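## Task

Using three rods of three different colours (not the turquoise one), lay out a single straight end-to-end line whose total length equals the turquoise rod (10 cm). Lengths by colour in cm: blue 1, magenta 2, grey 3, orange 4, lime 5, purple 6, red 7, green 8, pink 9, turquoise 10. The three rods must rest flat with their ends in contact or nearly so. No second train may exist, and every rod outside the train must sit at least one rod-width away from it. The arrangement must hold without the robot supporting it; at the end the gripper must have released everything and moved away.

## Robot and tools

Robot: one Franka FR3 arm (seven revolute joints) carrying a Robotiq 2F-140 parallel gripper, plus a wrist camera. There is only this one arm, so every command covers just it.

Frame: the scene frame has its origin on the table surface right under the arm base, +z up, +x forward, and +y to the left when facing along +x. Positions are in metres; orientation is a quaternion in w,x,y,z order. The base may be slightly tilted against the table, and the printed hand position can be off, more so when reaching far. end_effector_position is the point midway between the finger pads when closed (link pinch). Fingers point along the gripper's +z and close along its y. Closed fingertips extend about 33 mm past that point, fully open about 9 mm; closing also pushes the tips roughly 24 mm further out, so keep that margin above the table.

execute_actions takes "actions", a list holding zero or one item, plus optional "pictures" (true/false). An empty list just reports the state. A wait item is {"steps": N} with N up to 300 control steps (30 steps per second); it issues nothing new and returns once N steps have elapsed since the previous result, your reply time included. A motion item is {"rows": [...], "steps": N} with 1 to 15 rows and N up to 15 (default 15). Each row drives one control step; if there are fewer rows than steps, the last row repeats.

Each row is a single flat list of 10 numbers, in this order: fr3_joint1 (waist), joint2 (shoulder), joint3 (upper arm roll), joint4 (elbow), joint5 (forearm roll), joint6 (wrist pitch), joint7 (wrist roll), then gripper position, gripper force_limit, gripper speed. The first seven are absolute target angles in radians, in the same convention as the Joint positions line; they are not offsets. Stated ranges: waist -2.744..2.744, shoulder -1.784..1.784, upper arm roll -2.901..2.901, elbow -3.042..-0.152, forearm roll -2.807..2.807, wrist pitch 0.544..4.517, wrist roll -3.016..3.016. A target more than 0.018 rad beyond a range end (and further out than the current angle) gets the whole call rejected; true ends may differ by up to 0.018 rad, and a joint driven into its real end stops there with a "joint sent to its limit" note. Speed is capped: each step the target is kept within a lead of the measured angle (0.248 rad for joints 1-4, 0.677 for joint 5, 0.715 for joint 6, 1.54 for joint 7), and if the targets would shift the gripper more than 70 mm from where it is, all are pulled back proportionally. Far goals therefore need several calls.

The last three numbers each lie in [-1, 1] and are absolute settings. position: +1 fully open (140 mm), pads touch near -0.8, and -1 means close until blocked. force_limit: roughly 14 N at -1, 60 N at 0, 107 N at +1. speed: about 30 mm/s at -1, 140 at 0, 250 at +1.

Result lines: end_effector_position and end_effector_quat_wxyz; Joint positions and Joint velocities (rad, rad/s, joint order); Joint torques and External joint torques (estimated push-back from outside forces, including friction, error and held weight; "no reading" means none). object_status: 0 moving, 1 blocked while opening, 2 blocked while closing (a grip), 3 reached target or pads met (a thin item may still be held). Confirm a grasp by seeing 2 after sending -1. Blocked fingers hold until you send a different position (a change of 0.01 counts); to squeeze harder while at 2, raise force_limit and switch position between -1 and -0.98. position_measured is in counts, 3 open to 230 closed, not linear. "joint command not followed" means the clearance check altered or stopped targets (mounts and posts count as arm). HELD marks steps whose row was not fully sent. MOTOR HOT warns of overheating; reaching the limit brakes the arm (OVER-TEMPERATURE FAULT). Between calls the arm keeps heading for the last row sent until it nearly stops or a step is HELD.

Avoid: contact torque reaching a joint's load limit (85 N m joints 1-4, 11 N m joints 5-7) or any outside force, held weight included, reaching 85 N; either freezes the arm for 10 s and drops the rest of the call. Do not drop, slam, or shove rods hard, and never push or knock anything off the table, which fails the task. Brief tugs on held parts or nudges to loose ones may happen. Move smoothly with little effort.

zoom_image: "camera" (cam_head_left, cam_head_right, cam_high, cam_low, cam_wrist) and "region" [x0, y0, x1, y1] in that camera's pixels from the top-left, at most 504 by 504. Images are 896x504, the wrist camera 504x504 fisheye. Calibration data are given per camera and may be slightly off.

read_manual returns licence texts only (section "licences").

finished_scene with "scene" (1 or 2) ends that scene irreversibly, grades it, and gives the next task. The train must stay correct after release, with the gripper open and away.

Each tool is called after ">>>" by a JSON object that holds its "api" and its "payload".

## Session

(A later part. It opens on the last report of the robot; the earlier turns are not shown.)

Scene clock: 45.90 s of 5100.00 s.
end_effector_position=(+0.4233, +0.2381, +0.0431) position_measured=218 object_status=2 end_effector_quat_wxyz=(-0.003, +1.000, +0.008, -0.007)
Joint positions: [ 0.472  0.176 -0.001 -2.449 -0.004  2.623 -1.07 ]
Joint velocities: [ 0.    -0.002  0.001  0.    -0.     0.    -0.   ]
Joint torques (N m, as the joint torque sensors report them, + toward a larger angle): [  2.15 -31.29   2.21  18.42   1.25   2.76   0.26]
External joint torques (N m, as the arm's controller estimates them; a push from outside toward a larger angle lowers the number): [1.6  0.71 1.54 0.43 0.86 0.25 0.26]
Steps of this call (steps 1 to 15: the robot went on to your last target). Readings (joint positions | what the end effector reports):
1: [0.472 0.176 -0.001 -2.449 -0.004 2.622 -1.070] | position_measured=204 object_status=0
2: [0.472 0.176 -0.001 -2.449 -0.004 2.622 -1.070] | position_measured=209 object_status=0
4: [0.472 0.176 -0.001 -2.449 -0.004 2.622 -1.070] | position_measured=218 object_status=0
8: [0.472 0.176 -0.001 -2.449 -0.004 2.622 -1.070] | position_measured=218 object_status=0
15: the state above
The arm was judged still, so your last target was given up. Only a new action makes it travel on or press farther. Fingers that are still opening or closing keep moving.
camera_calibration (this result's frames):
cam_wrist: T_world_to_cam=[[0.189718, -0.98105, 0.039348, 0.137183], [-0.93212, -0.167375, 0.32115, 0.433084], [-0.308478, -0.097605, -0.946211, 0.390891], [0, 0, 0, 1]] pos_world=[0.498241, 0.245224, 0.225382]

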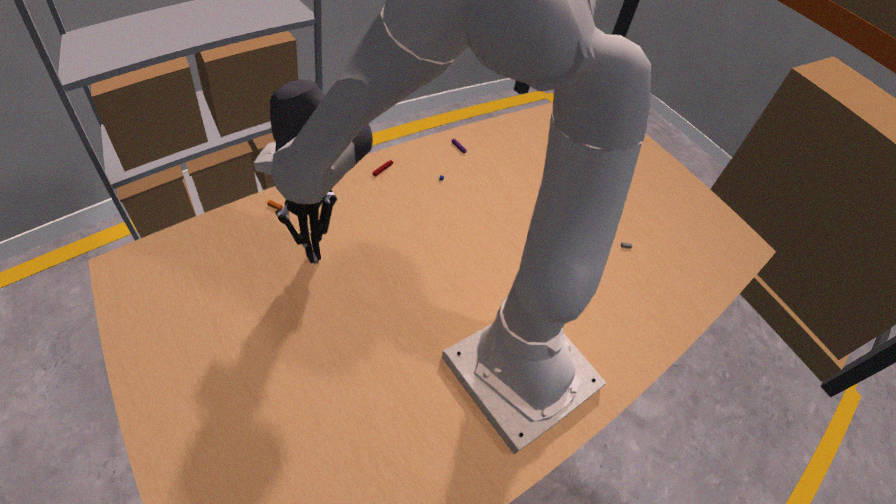

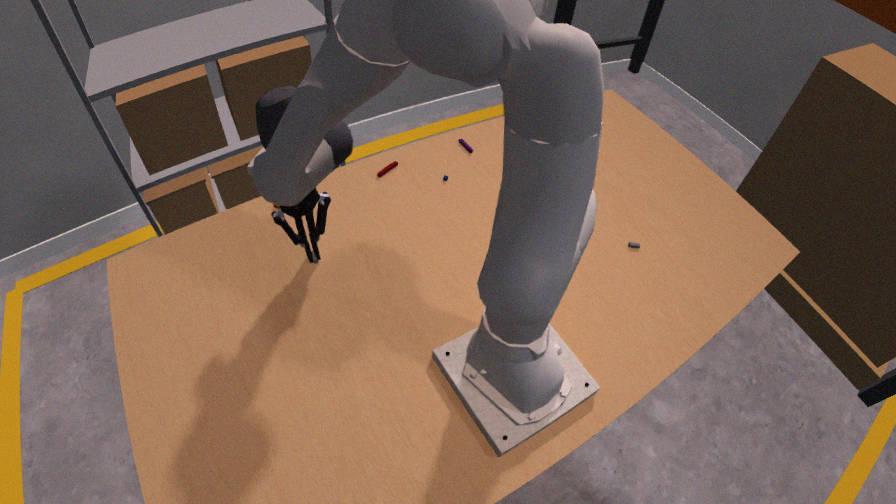

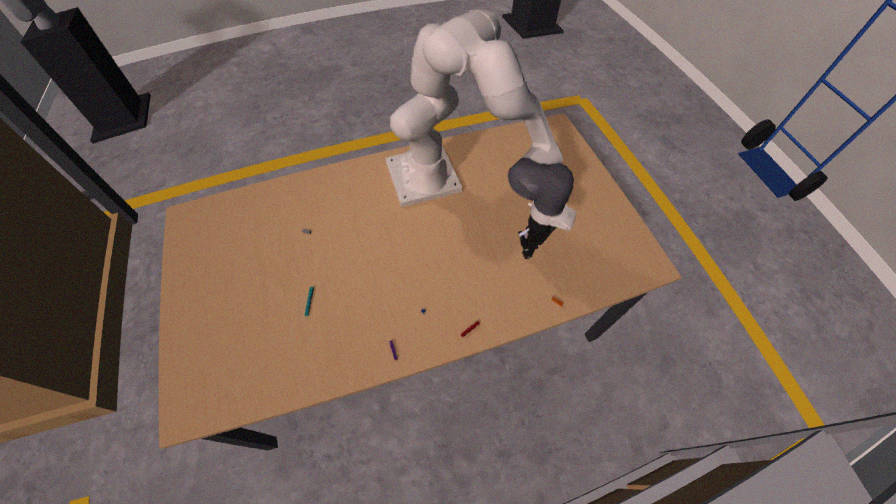

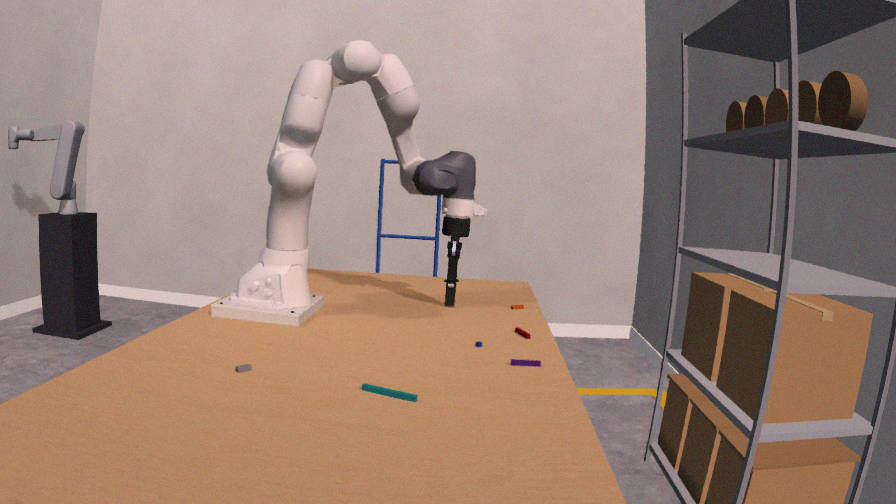

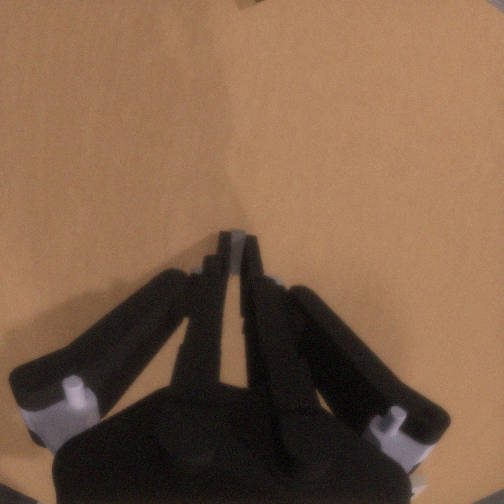

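>>> {"api": "execute_actions", "payload": {"actions": [{"rows":[[0.474,0.16,0,-2.447,0,2.6,-1.065,-1,-0.6,-0.5],[0.474,0.14,0,-2.447,0,2.58,-1.065,-1,-0.6,-0.5],[0.474,0.12,0,-2.447,0,2.56,-1.065,-1,-0.6,-0.5],[0.47,0.1,0,-2.447,0,2.54,-1.08,-1,-0.6,-0.5],[0.46,0.08,0,-2.447,0,2.52,-1.1,-1,-0.6,-0.5],[0.44,0.06,0,-2.447,0,2.5,-1.13,-1,-0.6,-0.5],[0.41,0.06,0,-2.43,0,2.49,-1.17,-1,-0.6,-0.5],[0.37,0.07,0,-2.41,0,2.48,-1.22,-1,-0.6,-0.5],[0.33,0.085,0,-2.388,0,2.47,-1.27,-1,-0.6,-0.5],[0.29,0.1,0,-2.366,0,2.46,-1.32,-1,-0.6,-0.5],[0.25,0.115,0,-2.344,0,2.455,-1.37,-1,-0.6,-0.5],[0.21,0.13,0,-2.322,0,2.45,-1.42,-1,-0.6,-0.5],[0.17,0.145,0,-2.3,0,2.44,-1.47,-1,-0.6,-0.5],[0.13,0.16,0,-2.278,0,2.43,-1.52,-1,-0.6,-0.5],[0.09,0.175,0,-2.256,0,2.425,-1.57,-1,-0.6,-0.5]]}], "pictures": false}}

>>> {"api": "execute_actions", "payload": {"actions": [{"rows":[[0.04,0.194,0,-2.228,0,2.415,-1.63,-1,-0.6,-0.5],[-0.01,0.213,0,-2.2,0,2.41,-1.69,-1,-0.6,-0.5],[-0.06,0.232,0,-2.172,0,2.4,-1.75,-1,-0.6,-0.5],[-0.11,0.251,0,-2.144,0,2.39,-1.81,-1,-0.6,-0.5],[-0.16,0.27,0,-2.116,0,2.38,-1.87,-1,-0.6,-0.5],[-0.21,0.29,0,-2.088,0,2.375,-1.93,-1,-0.6,-0.5],[-0.26,0.31,0,-2.06,0,2.365,-1.99,-1,-0.6,-0.5],[-0.31,0.33,0,-2.03,0,2.355,-2.03,-1,-0.6,-0.5],[-0.36,0.35,0,-2.0,0,2.345,-2.052,-1,-0.6,-0.5],[-0.41,0.37,0,-1.97,0,2.335,-2.052,-1,-0.6,-0.5],[-0.45,0.387,0,-1.946,0,2.33,-2.052,-1,-0.6,-0.5],[-0.48,0.4,0,-1.928,0,2.325,-2.052,-1,-0.6,-0.5],[-0.5,0.408,0,-1.916,0,2.322,-2.052,-1,-0.6,-0.5],[-0.5175,0.4154,0,-1.9065,0,2.322,-2.052,-1,-0.6,-0.5]]}], "pictures": false}}

>>> {"api": "execute_actions", "payload": {"actions": [{"steps":35}]}}

>>> {"api": "zoom_image", "payload": {"camera": "cam_low", "region": [460, 310, 560, 385]}}

Scene clock: 57.87 s of 5100.00 s.
end_effector_position=(+0.5192, +0.1227, +0.1004) position_measured=218 object_status=2 end_effector_quat_wxyz=(-0.007, +0.999, -0.032, +0.007)
Joint positions: [ 0.187  0.138  0.005 -2.305 -0.004  2.472 -1.27 ]
Joint velocities: [-1.118  0.432 -0.077  0.597  0.003 -0.226 -0.913]
Joint torques (N m, as the joint torque sensors report them, + toward a larger angle): [  2.06 -35.31   1.91  18.23   1.24   1.63  -0.44]
External joint torques (N m, as the arm's controller estimates them; a push from outside toward a larger angle lowers the number): [-0.66 -0.17  0.08  1.2   0.76 -0.38 -0.44]
Steps of this call (steps 1 to 90: nothing new was sent; then 8.47 s passed at rest; steps 91 to 105: all 15 steps of this action). Readings (joint positions | what the end effector reports):
91: [0.472 0.174 -0.001 -2.449 -0.004 2.620 -1.070] | position_measured=218 object_status=2
92: [0.472 0.169 -0.001 -2.449 -0.004 2.613 -1.070] | position_measured=218 object_status=2
94: [0.472 0.144 -0.001 -2.450 -0.004 2.593 -1.070] | position_measured=218 object_status=2
98: [0.434 0.080 0.007 -2.437 -0.004 2.541 -1.098] | position_measured=218 object_status=2
105: the state above

Scene clock: 58.37 s of 5100.00 s.
end_effector_position=(+0.5874, -0.1912, +0.0940) position_measured=218 object_status=2 end_effector_quat_wxyz=(+0.000, +0.994, -0.104, +0.008)
Joint positions: [-0.359  0.353  0.003 -1.995 -0.004  2.38  -1.673]
Joint velocities: [-0.993  0.397 -0.031  0.571  0.001 -0.152 -0.686]
Joint torques (N m, as the joint torque sensors report them, + toward a larger angle): [  1.55 -43.34   1.74  20.08   1.07   1.55  -0.36]
External joint torques (N m, as the arm's controller estimates them; a push from outside toward a larger angle lowers the number): [-1.28 -0.32  0.35  1.48  0.48 -0.43 -0.35]
Steps of this call (steps 1 to 15: all 15 steps of this action). Readings (joint positions | what the end effector reports):
1: [0.148 0.153 0.004 -2.284 -0.004 2.464 -1.301] | position_measured=218 object_status=2
2: [0.110 0.168 0.004 -2.264 -0.004 2.457 -1.333] | position_measured=218 object_status=2
4: [0.034 0.197 0.003 -2.222 -0.004 2.444 -1.394] | position_measured=218 object_status=2
8: [-0.114 0.254 0.003 -2.140 -0.004 2.420 -1.513] | position_measured=218 object_status=2
15: the state above

Scene clock: 59.53 s of 5100.00 s.
end_effector_position=(+0.5583, -0.2894, +0.0869) position_measured=218 object_status=2 end_effector_quat_wxyz=(-0.003, +1.000, -0.003, -0.007)
Joint positions: [-0.518  0.414 -0.001 -1.909 -0.003  2.324 -2.038]
Joint velocities: [ 0.    -0.001 -0.001  0.001 -0.    -0.001 -0.029]
Joint torques (N m, as the joint torque sensors report them, + toward a larger angle): [  0.92 -43.49   2.23  23.35   1.44   2.07  -0.1 ]
External joint torques (N m, as the arm's controller estimates them; a push from outside toward a larger angle lowers the number): [ 0.85 -0.28  1.79  1.6   0.79 -0.39 -0.1 ]
Steps of this call (steps 1 to 35: the robot went on to your last target). Readings (joint positions | what the end effector reports):
1: [-0.393 0.366 0.003 -1.976 -0.004 2.374 -1.699] | position_measured=218 object_status=2
2: [-0.426 0.379 0.002 -1.957 -0.004 2.367 -1.729] | position_measured=218 object_status=2
4: [-0.482 0.400 -0.004 -1.929 -0.004 2.354 -1.791] | position_measured=218 object_status=2
8: [-0.523 0.413 -0.013 -1.913 -0.003 2.338 -1.882] | position_measured=218 object_status=2
35: the state above
camera_calibration (this result's frames):
cam_wrist: T_world_to_cam=[[0.167094, -0.985112, 0.0404221, -0.396327], [-0.935719, -0.145531, 0.321328, 0.464898], [-0.310661, -0.0915157, -0.946105, 0.425482], [0, 0, 0, 1]] pos_world=[0.633418, -0.283831, 0.269187]

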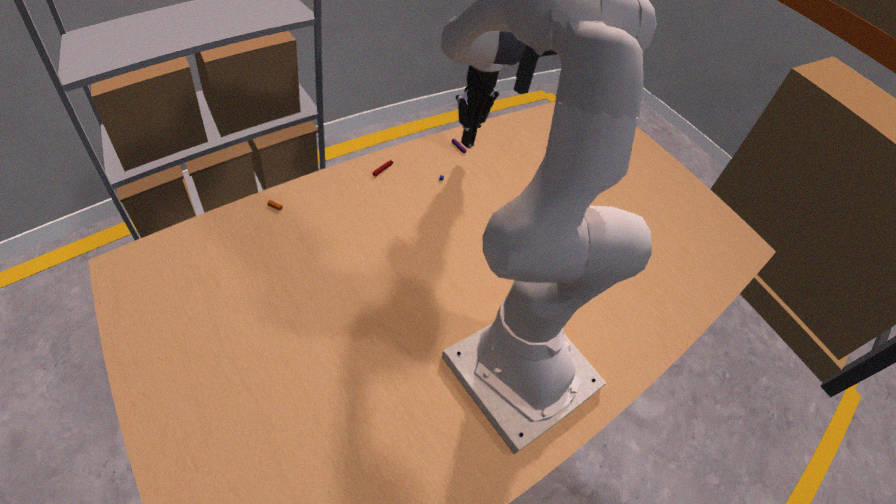

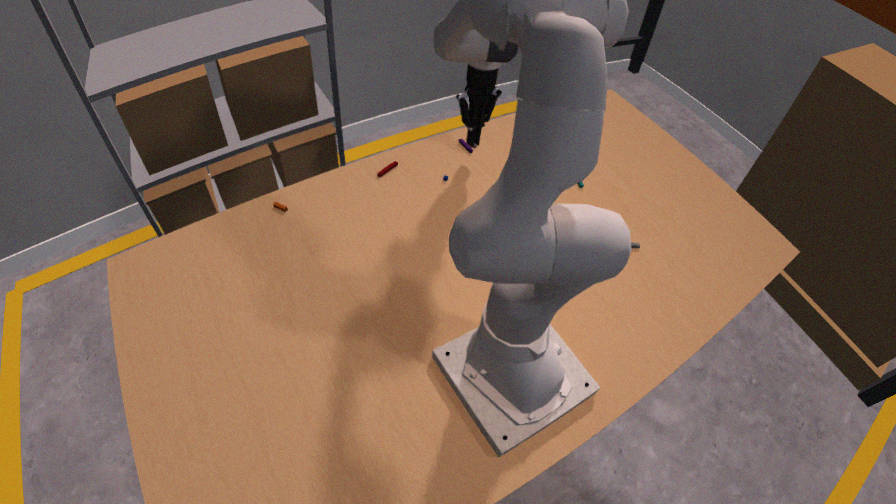

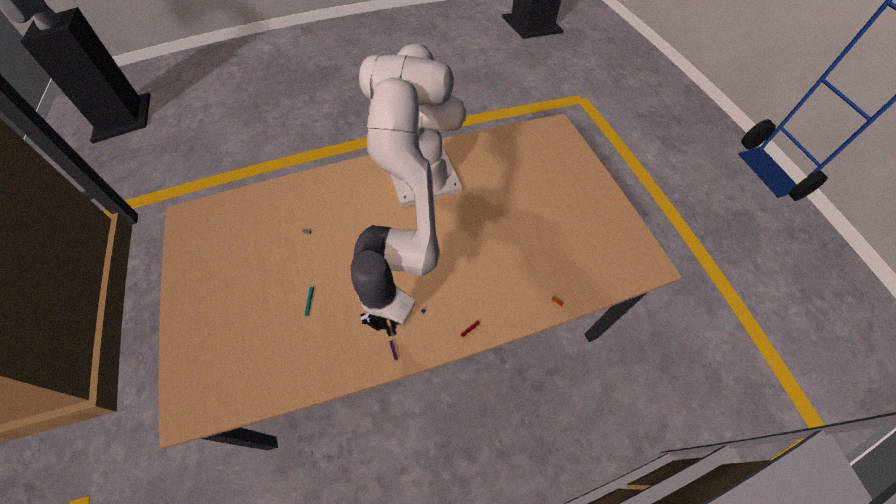

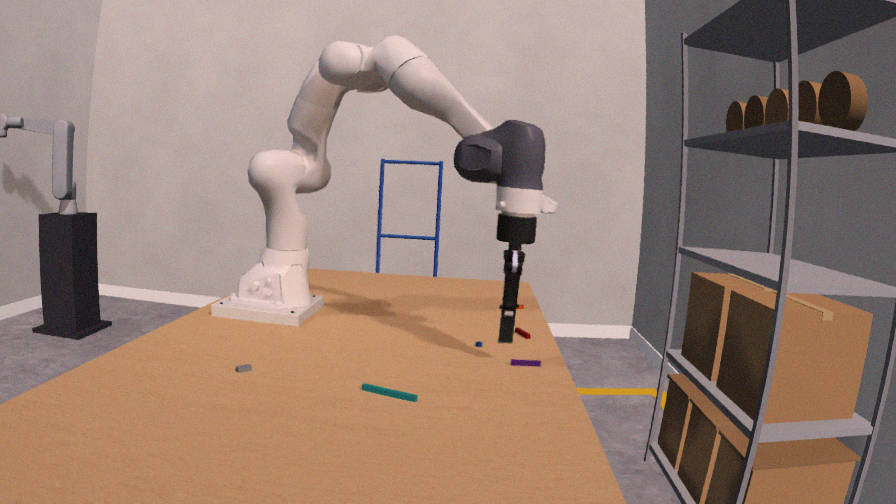

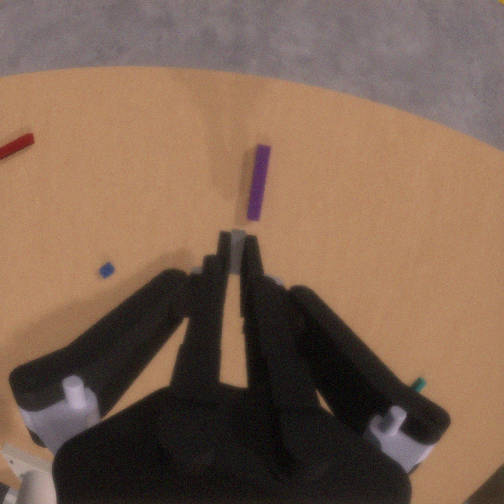

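Region (460, 310, 560, 385) of cam_low's 896x504 image, scaled by 5.040, with more detail than that image has; it fills the top 378 rows of this view, and the rest is white.

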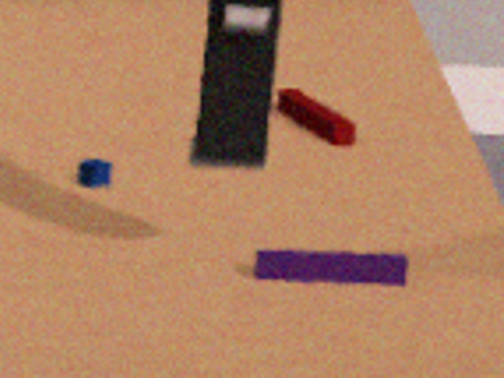

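>>> {"api": "execute_actions", "payload": {"actions": [{"rows":[[-0.525,0.42,0,-1.91,0,2.345,-2.073,-1,-0.6,-0.5],[-0.532,0.425,0,-1.912,0,2.355,-2.073,-1,-0.6,-0.5],[-0.5387,0.43,0,-1.914,0,2.365,-2.073,-1,-0.6,-0.5],[-0.5387,0.435,0,-1.916,0,2.375,-2.073,-1,-0.6,-0.5],[-0.5387,0.44,0,-1.918,0,2.38,-2.073,-1,-0.6,-0.5],[-0.5387,0.445,0,-1.92,0,2.389,-2.073,-1,-0.6,-0.5],[-0.5387,0.45,0,-1.922,0,2.389,-2.073,-1,-0.6,-0.5],[-0.5387,0.455,0,-1.924,0,2.389,-2.073,-1,-0.6,-0.5],[-0.5387,0.4627,0,-1.9262,0,2.389,-2.073,-1,-0.6,-0.5]]}], "pictures": false}}

>>> {"api": "execute_actions", "payload": {"actions": [{"steps":15}]}}

>>> {"api": "zoom_image", "payload": {"camera": "cam_low", "region": [460, 310, 560, 385]}}

>>> {"api": "zoom_image", "payload": {"camera": "cam_wrist", "region": [160, 110, 330, 280]}}

Scene clock: 66.90 s of 5100.00 s.
end_effector_position=(+0.5484, -0.2968, +0.0540) position_measured=218 object_status=2 end_effector_quat_wxyz=(-0.005, +1.000, +0.000, -0.012)
Joint positions: [-0.538  0.464  0.    -1.925 -0.003  2.381 -2.064]
Joint velocities: [ 0.     0.002  0.001 -0.    -0.     0.031 -0.012]
Joint torques (N m, as the joint torque sensors report them, + toward a larger angle): [ -0.42 -46.4    0.94  20.48   1.43   2.84  -0.17]
External joint torques (N m, as the arm's controller estimates them; a push from outside toward a larger angle lowers the number): [-0.47 -0.88  0.43 -1.56  0.81  0.26 -0.17]
Steps of this call (steps 1 to 30: the robot went on to your last target; steps 31 to 100: nothing new was sent; then 3.53 s passed at rest; steps 101 to 115: all 15 steps of this action). Readings (joint positions | what the end effector reports):
101: [-0.519 0.415 -0.001 -1.909 -0.003 2.327 -2.049] | position_measured=218 object_status=2
102: [-0.521 0.416 -0.000 -1.909 -0.003 2.331 -2.051] | position_measured=218 object_status=2
104: [-0.528 0.422 0.001 -1.909 -0.003 2.343 -2.054] | position_measured=218 object_status=2
108: [-0.537 0.441 0.000 -1.916 -0.003 2.366 -2.059] | position_measured=218 object_status=2
115: the state above

Scene clock: 67.40 s of 5100.00 s.
end_effector_position=(+0.5500, -0.2977, +0.0545) position_measured=218 object_status=2 end_effector_quat_wxyz=(-0.004, +1.000, +0.002, -0.009)
Joint positions: [-0.538  0.464  0.    -1.925 -0.003  2.386 -2.067]
Joint velocities: [-0.     0.001  0.001 -0.001 -0.     0.002 -0.002]
Joint torques (N m, as the joint torque sensors report them, + toward a larger angle): [  0.18 -45.55   1.14  21.37   1.38   2.63  -0.28]
External joint torques (N m, as the arm's controller estimates them; a push from outside toward a larger angle lowers the number): [ 0.07 -1.69  0.58  0.36  0.78  0.17 -0.28]
Steps of this call (steps 1 to 15: the robot went on to your last target). Readings (joint positions | what the end effector reports):
1: [-0.538 0.464 0.000 -1.925 -0.003 2.382 -2.064] | position_measured=218 object_status=2
2: [-0.538 0.464 0.000 -1.925 -0.003 2.383 -2.065] | position_measured=218 object_status=2
4: [-0.538 0.464 0.000 -1.925 -0.003 2.384 -2.065] | position_measured=218 object_status=2
8: [-0.538 0.464 0.000 -1.925 -0.003 2.385 -2.066] | position_measured=218 object_status=2
15: the state above
The arm was judged still, so your last target was given up. Only a new action makes it travel on or press farther. Fingers that are still opening or closing keep moving.
camera_calibration (this result's frames):
cam_wrist: T_world_to_cam=[[0.177771, -0.983372, 0.0371115, -0.406915], [-0.933067, -0.156453, 0.323897, 0.461552], [-0.312705, -0.0922068, -0.945364, 0.392302], [0, 0, 0, 1]] pos_world=[0.625671, -0.291765, 0.236474]

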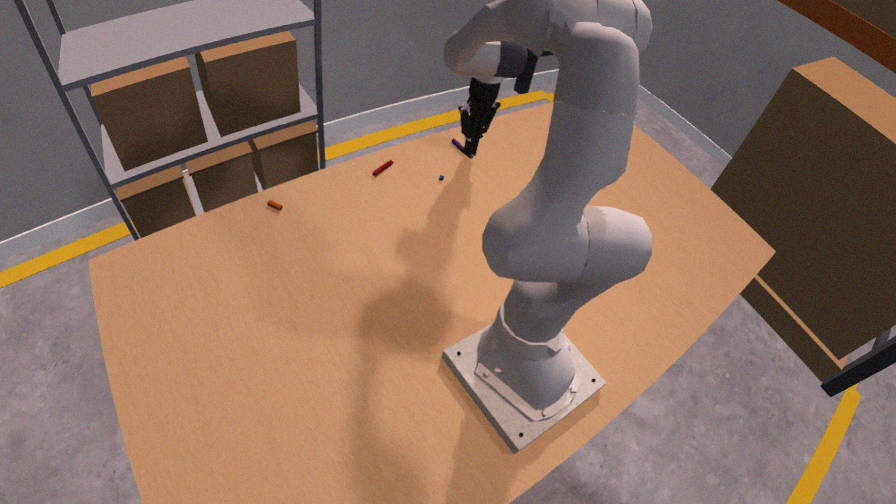

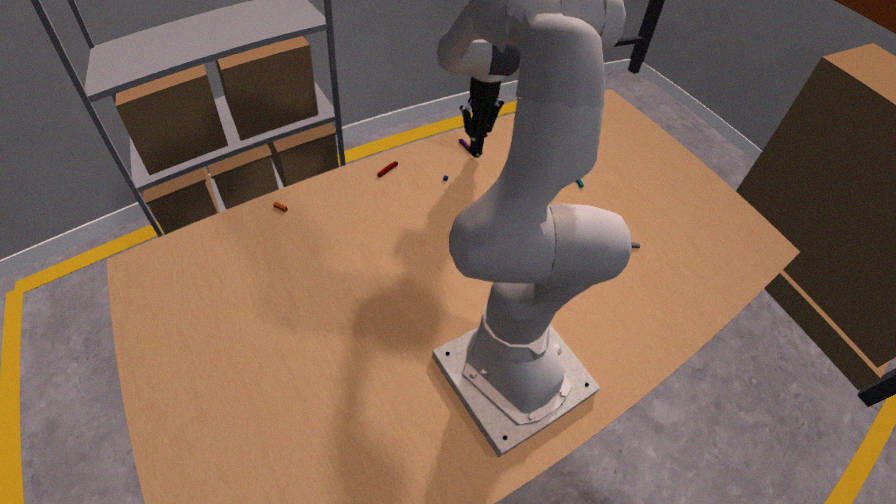

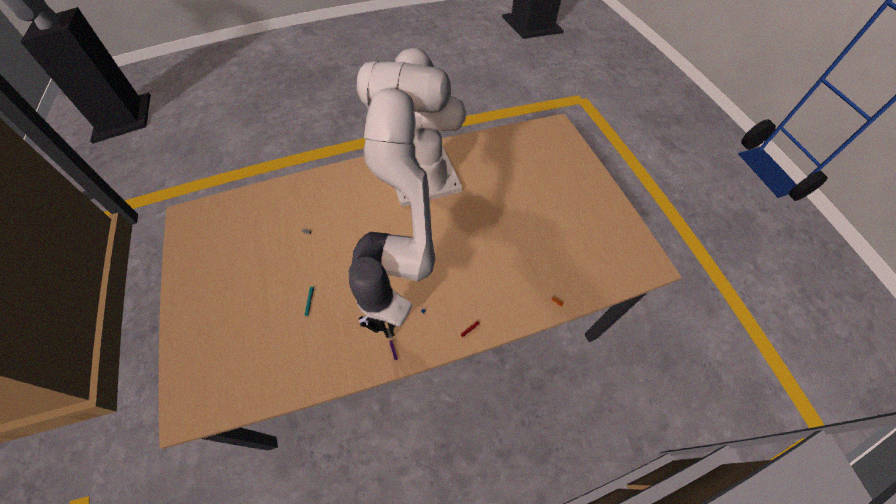

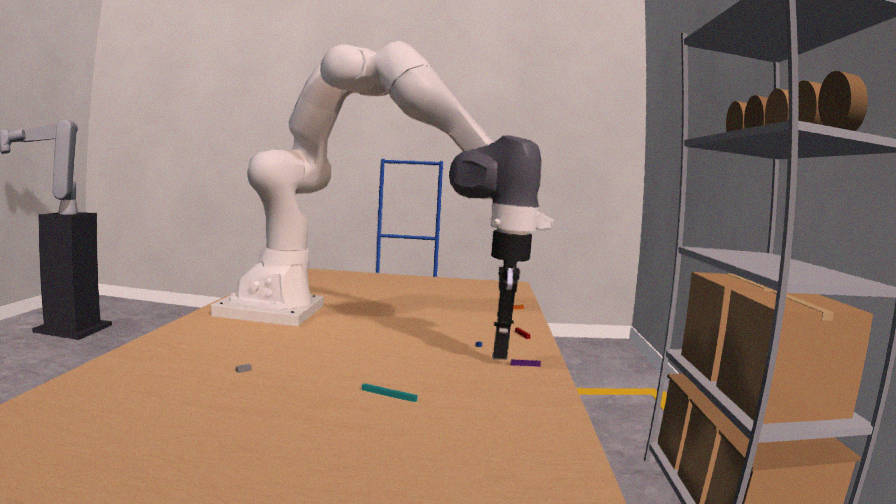

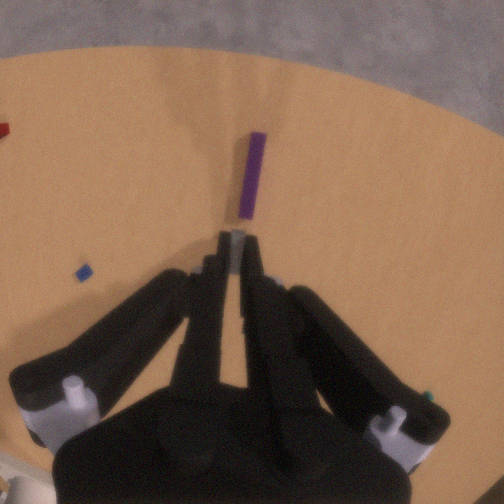

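Region (460, 310, 560, 385) of cam_low's 896x504 image, scaled by 5.040, with more detail than that image has; it fills the top 378 rows of this view, and the rest is white.

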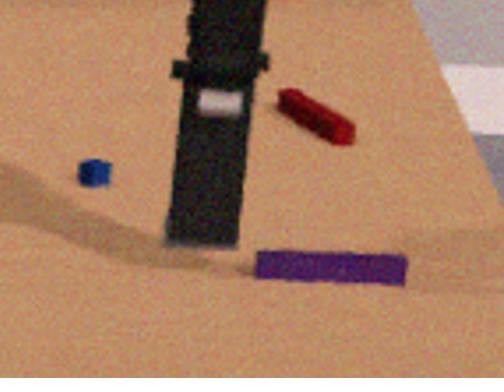

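Region (160, 110, 330, 280) of cam_wrist's 504x504 image, scaled by 2.965, with more detail than that image has.

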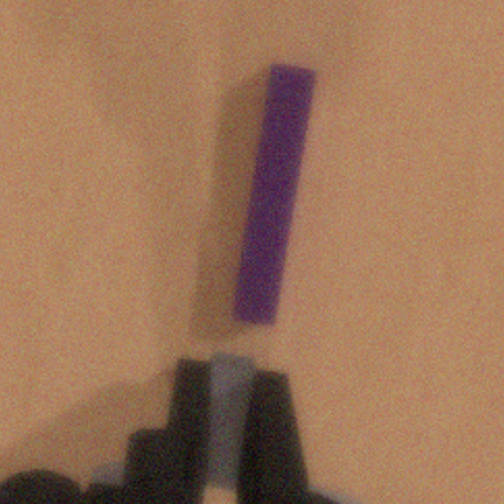

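>>> {"api": "execute_actions", "payload": {"actions": [{"rows":[[-0.541,0.468,0,-1.922,0,2.392,-2.073,-1,-0.6,-0.5],[-0.541,0.474,0,-1.918,0,2.395,-2.073,-1,-0.6,-0.5],[-0.541,0.48,0,-1.914,0,2.398,-2.073,-1,-0.6,-0.5],[-0.541,0.485,0,-1.91,0,2.398,-2.073,-1,-0.6,-0.5],[-0.541,0.49,0,-1.906,0,2.398,-2.073,-1,-0.6,-0.5],[-0.541,0.4956,0,-1.901,0,2.398,-2.073,-1,-0.6,-0.5]]}]}}

>>> {"api": "zoom_image", "payload": {"camera": "cam_low", "region": [460, 310, 560, 385]}}

>>> {"api": "zoom_image", "payload": {"camera": "cam_wrist", "region": [160, 110, 330, 280]}}

Scene clock: 74.53 s of 5100.00 s.
end_effector_position=(+0.5538, -0.3008, +0.0443) position_measured=218 object_status=2 end_effector_quat_wxyz=(-0.004, +1.000, +0.002, -0.009)
Joint positions: [-0.539  0.495  0.    -1.904 -0.003  2.395 -2.068]
Joint velocities: [-0.001  0.     0.     0.008  0.002  0.006  0.   ]
Joint torques (N m, as the joint torque sensors report them, + toward a larger angle): [ -0.16 -45.48   1.66  21.53   1.36   2.69  -0.19]
External joint torques (N m, as the arm's controller estimates them; a push from outside toward a larger angle lowers the number): [-0.13 -1.16  1.19  0.82  0.76  0.27 -0.19]
Steps of this call (steps 1 to 90: nothing new was sent; then 3.63 s passed at rest; steps 91 to 105: all 15 steps of this action). Readings (joint positions | what the end effector reports):
91: [-0.538 0.464 0.000 -1.925 -0.003 2.387 -2.068] | position_measured=218 object_status=2
92: [-0.538 0.465 0.000 -1.924 -0.003 2.388 -2.068] | position_measured=218 object_status=2
94: [-0.539 0.472 0.000 -1.918 -0.003 2.391 -2.068] | position_measured=218 object_status=2
98: [-0.539 0.490 0.000 -1.907 -0.003 2.394 -2.068] | position_measured=218 object_status=2
105: the state above
camera_calibration (this result's frames):
cam_wrist: T_world_to_cam=[[0.177073, -0.983526, 0.0363632, -0.409935], [-0.932849, -0.155942, 0.32477, 0.467821], [-0.313749, -0.0914294, -0.945094, 0.384404], [0, 0, 0, 1]] pos_world=[0.629601, -0.295083, 0.226271]

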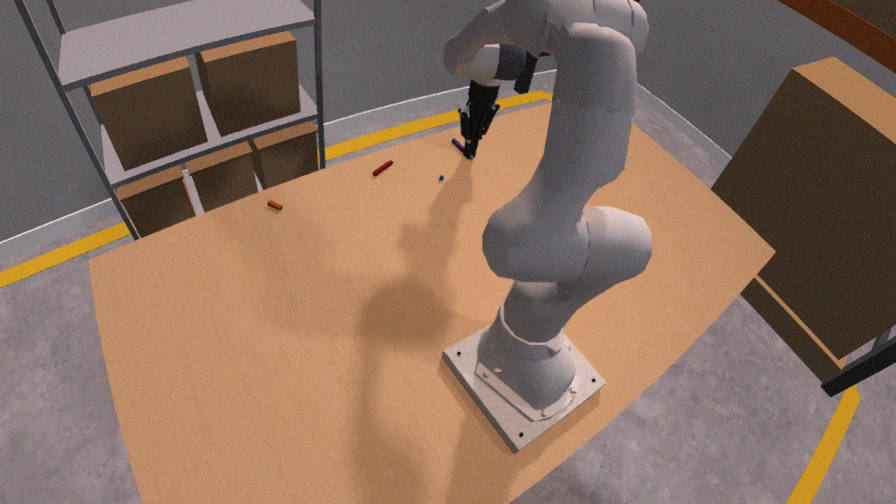

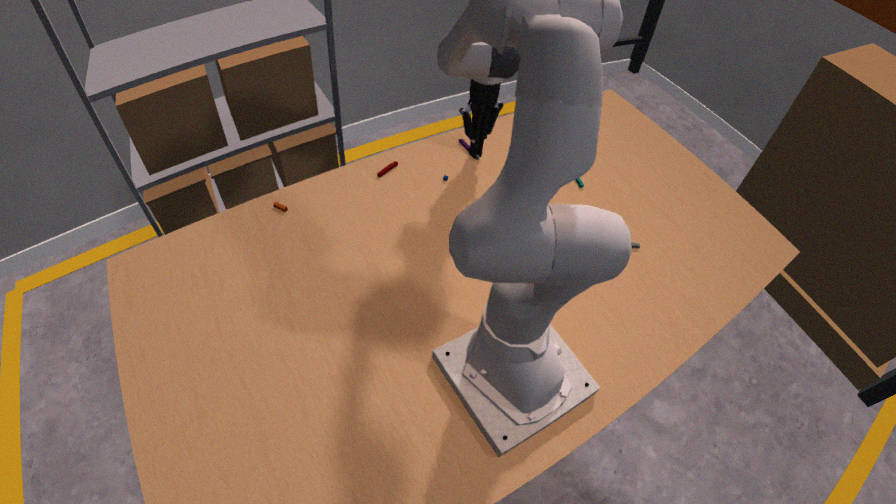

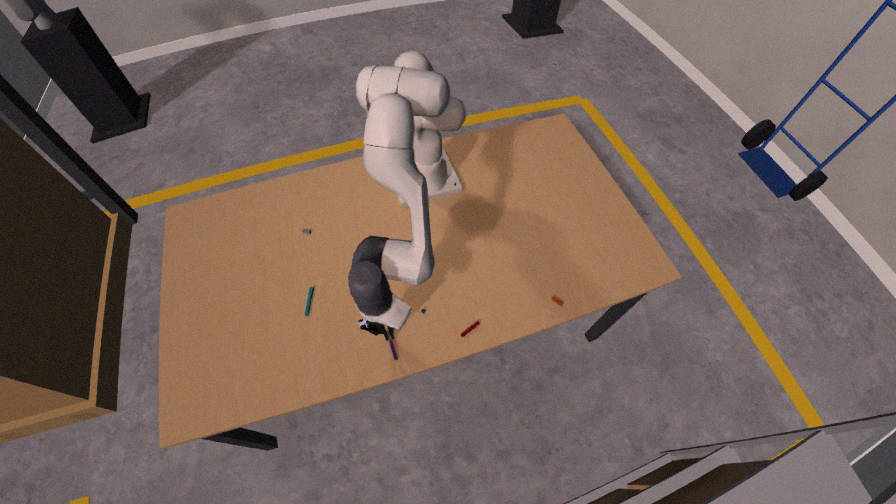

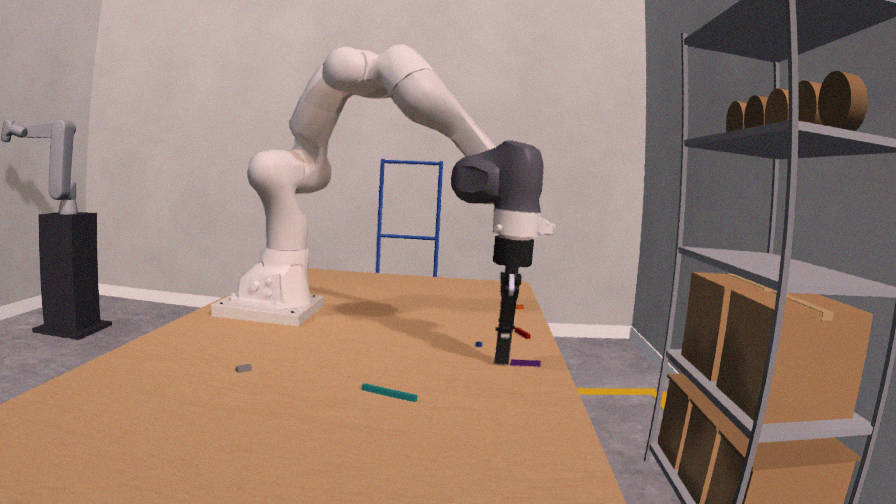

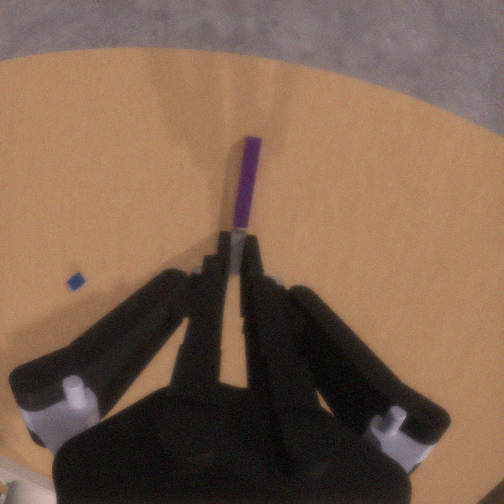

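Region (460, 310, 560, 385) of cam_low's 896x504 image, scaled by 5.040, with more detail than that image has; it fills the top 378 rows of this view, and the rest is white.

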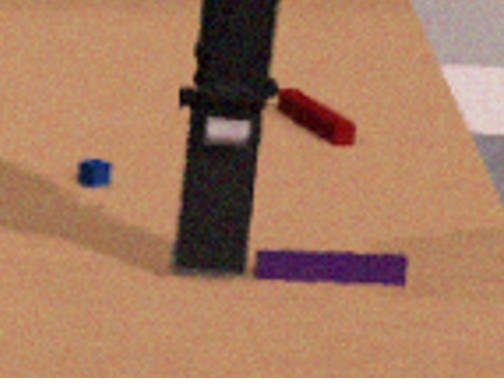

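Region (160, 110, 330, 280) of cam_wrist's 504x504 image, scaled by 2.965, with more detail than that image has.

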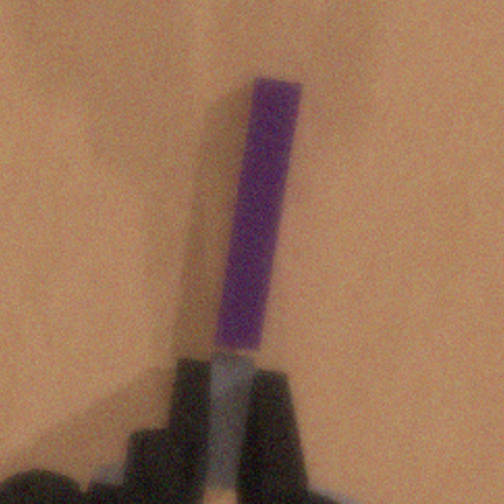

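>>> {"api": "execute_actions", "payload": {"actions": [{"rows":[[-0.537,0.498,0,-1.897,0,2.396,-2.07,-1,-0.6,-0.5],[-0.537,0.498,0,-1.897,0,2.396,-2.07,-1,-0.6,-0.5],[-0.536,0.501,0,-1.893,0,2.393,-2.07,-1,-0.6,-0.5],[-0.536,0.501,0,-1.893,0,2.393,-2.07,-1,-0.6,-0.5],[-0.535,0.504,0,-1.888,0,2.39,-2.07,-1,-0.6,-0.5],[-0.535,0.504,0,-1.888,0,2.39,-2.07,-1,-0.6,-0.5],[-0.5345,0.507,0,-1.884,0,2.388,-2.07,-1,-0.6,-0.5]]}]}}

>>> {"api": "zoom_image", "payload": {"camera": "cam_wrist", "region": [160, 110, 330, 280]}}

Scene clock: 80.93 s of 5100.00 s.
end_effector_position=(+0.5590, -0.3014, +0.0442) position_measured=218 object_status=2 end_effector_quat_wxyz=(-0.004, +1.000, +0.003, -0.008)
Joint positions: [-0.536  0.505  0.    -1.887 -0.003  2.391 -2.068]
Joint velocities: [-0.     0.001 -0.001  0.004 -0.001 -0.006 -0.   ]
Joint torques (N m, as the joint torque sensors report them, + toward a larger angle): [  1.46 -45.93   1.75  22.48   1.47   2.19  -0.03]
External joint torques (N m, as the arm's controller estimates them; a push from outside toward a larger angle lowers the number): [ 1.53 -0.88  1.32  1.42  0.86 -0.29 -0.03]
Steps of this call (steps 1 to 15: the robot went on to your last target; steps 16 to 90: nothing new was sent; then 2.90 s passed at rest; steps 91 to 105: all 15 steps of this action). Readings (joint positions | what the end effector reports):
91: [-0.539 0.495 0.000 -1.903 -0.003 2.396 -2.068] | position_measured=218 object_status=2
92: [-0.539 0.496 0.000 -1.902 -0.003 2.396 -2.068] | position_measured=218 object_status=2
94: [-0.539 0.497 0.000 -1.898 -0.003 2.396 -2.068] | position_measured=218 object_status=2
98: [-0.537 0.503 0.000 -1.890 -0.003 2.393 -2.068] | position_measured=218 object_status=2
105: the state above
camera_calibration (this result's frames):
cam_wrist: T_world_to_cam=[[0.180069, -0.982918, 0.0380563, -0.413007], [-0.93315, -0.158458, 0.32268, 0.472159], [-0.311137, -0.0936168, -0.945743, 0.383823], [0, 0, 0, 1]] pos_world=[0.634386, -0.295202, 0.22636]

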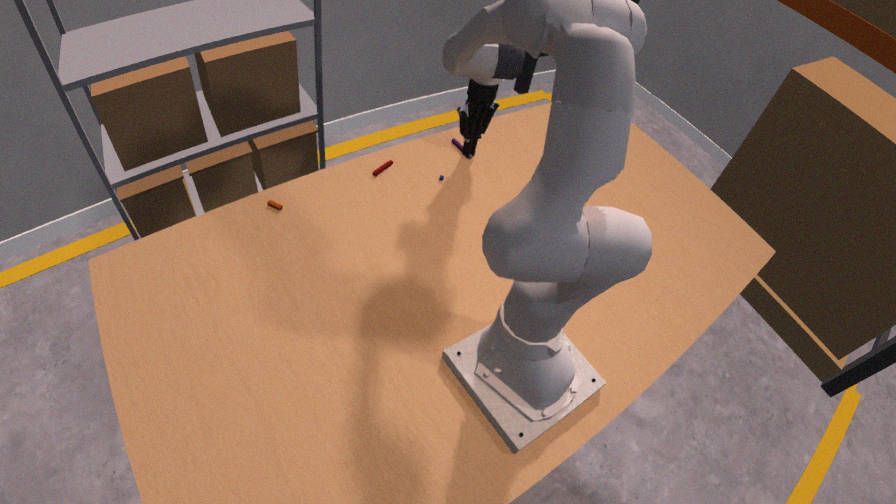

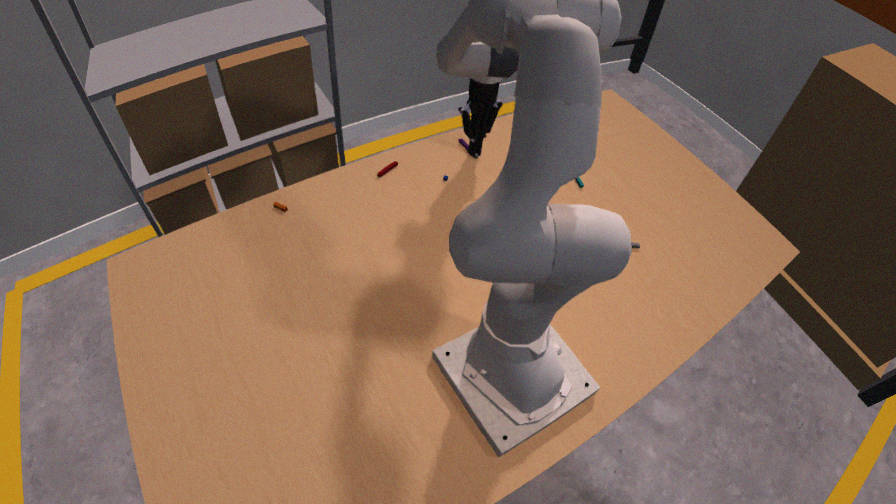

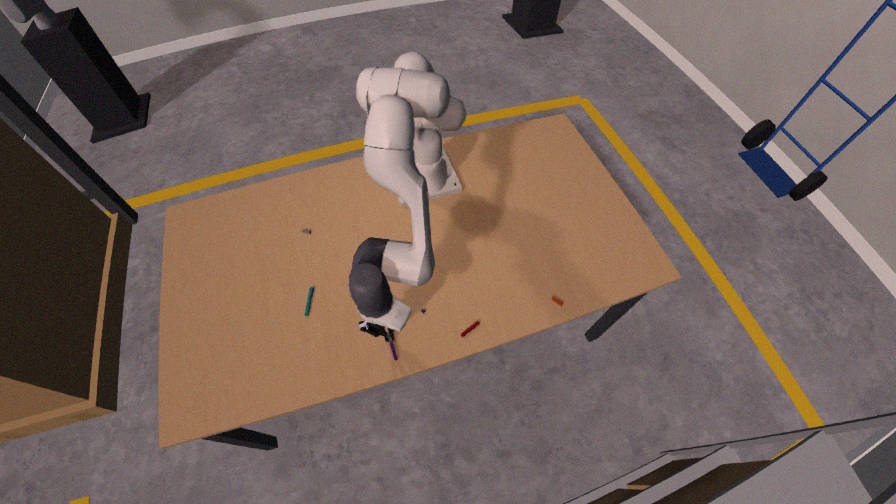

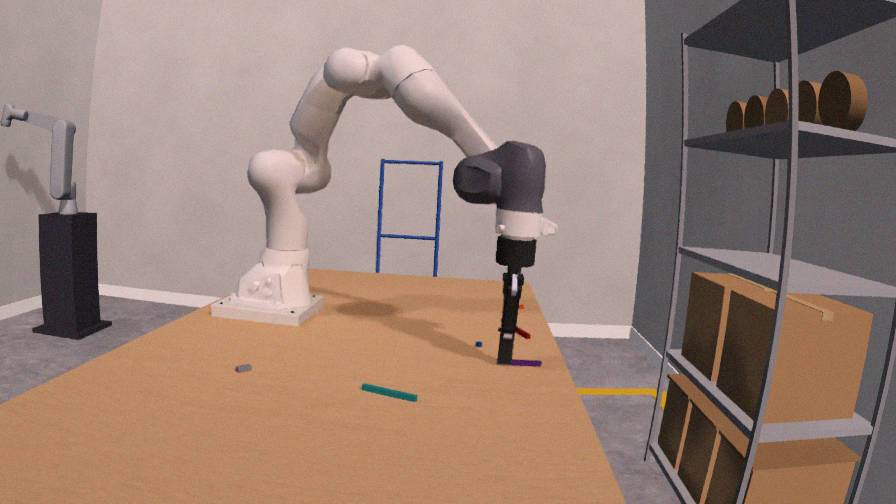

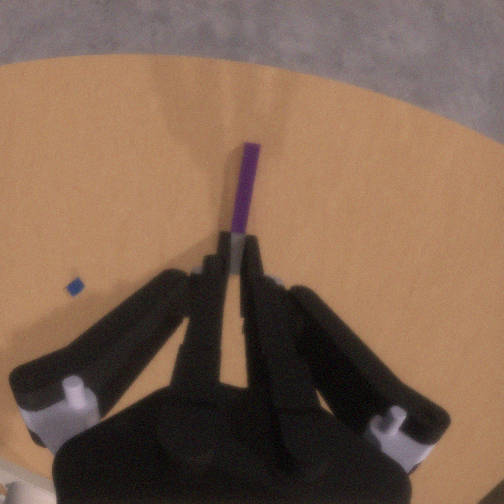

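Region (160, 110, 330, 280) of cam_wrist's 504x504 image, scaled by 2.965, with more detail than that image has.

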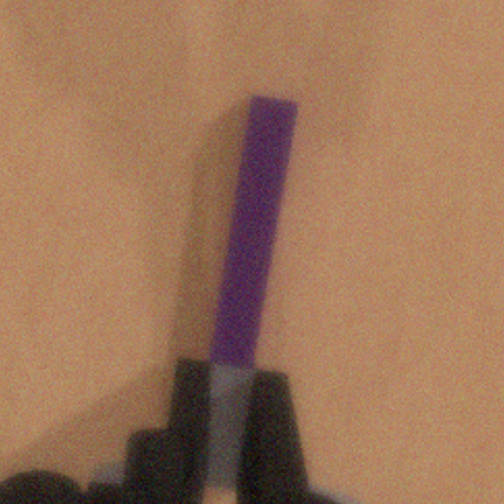

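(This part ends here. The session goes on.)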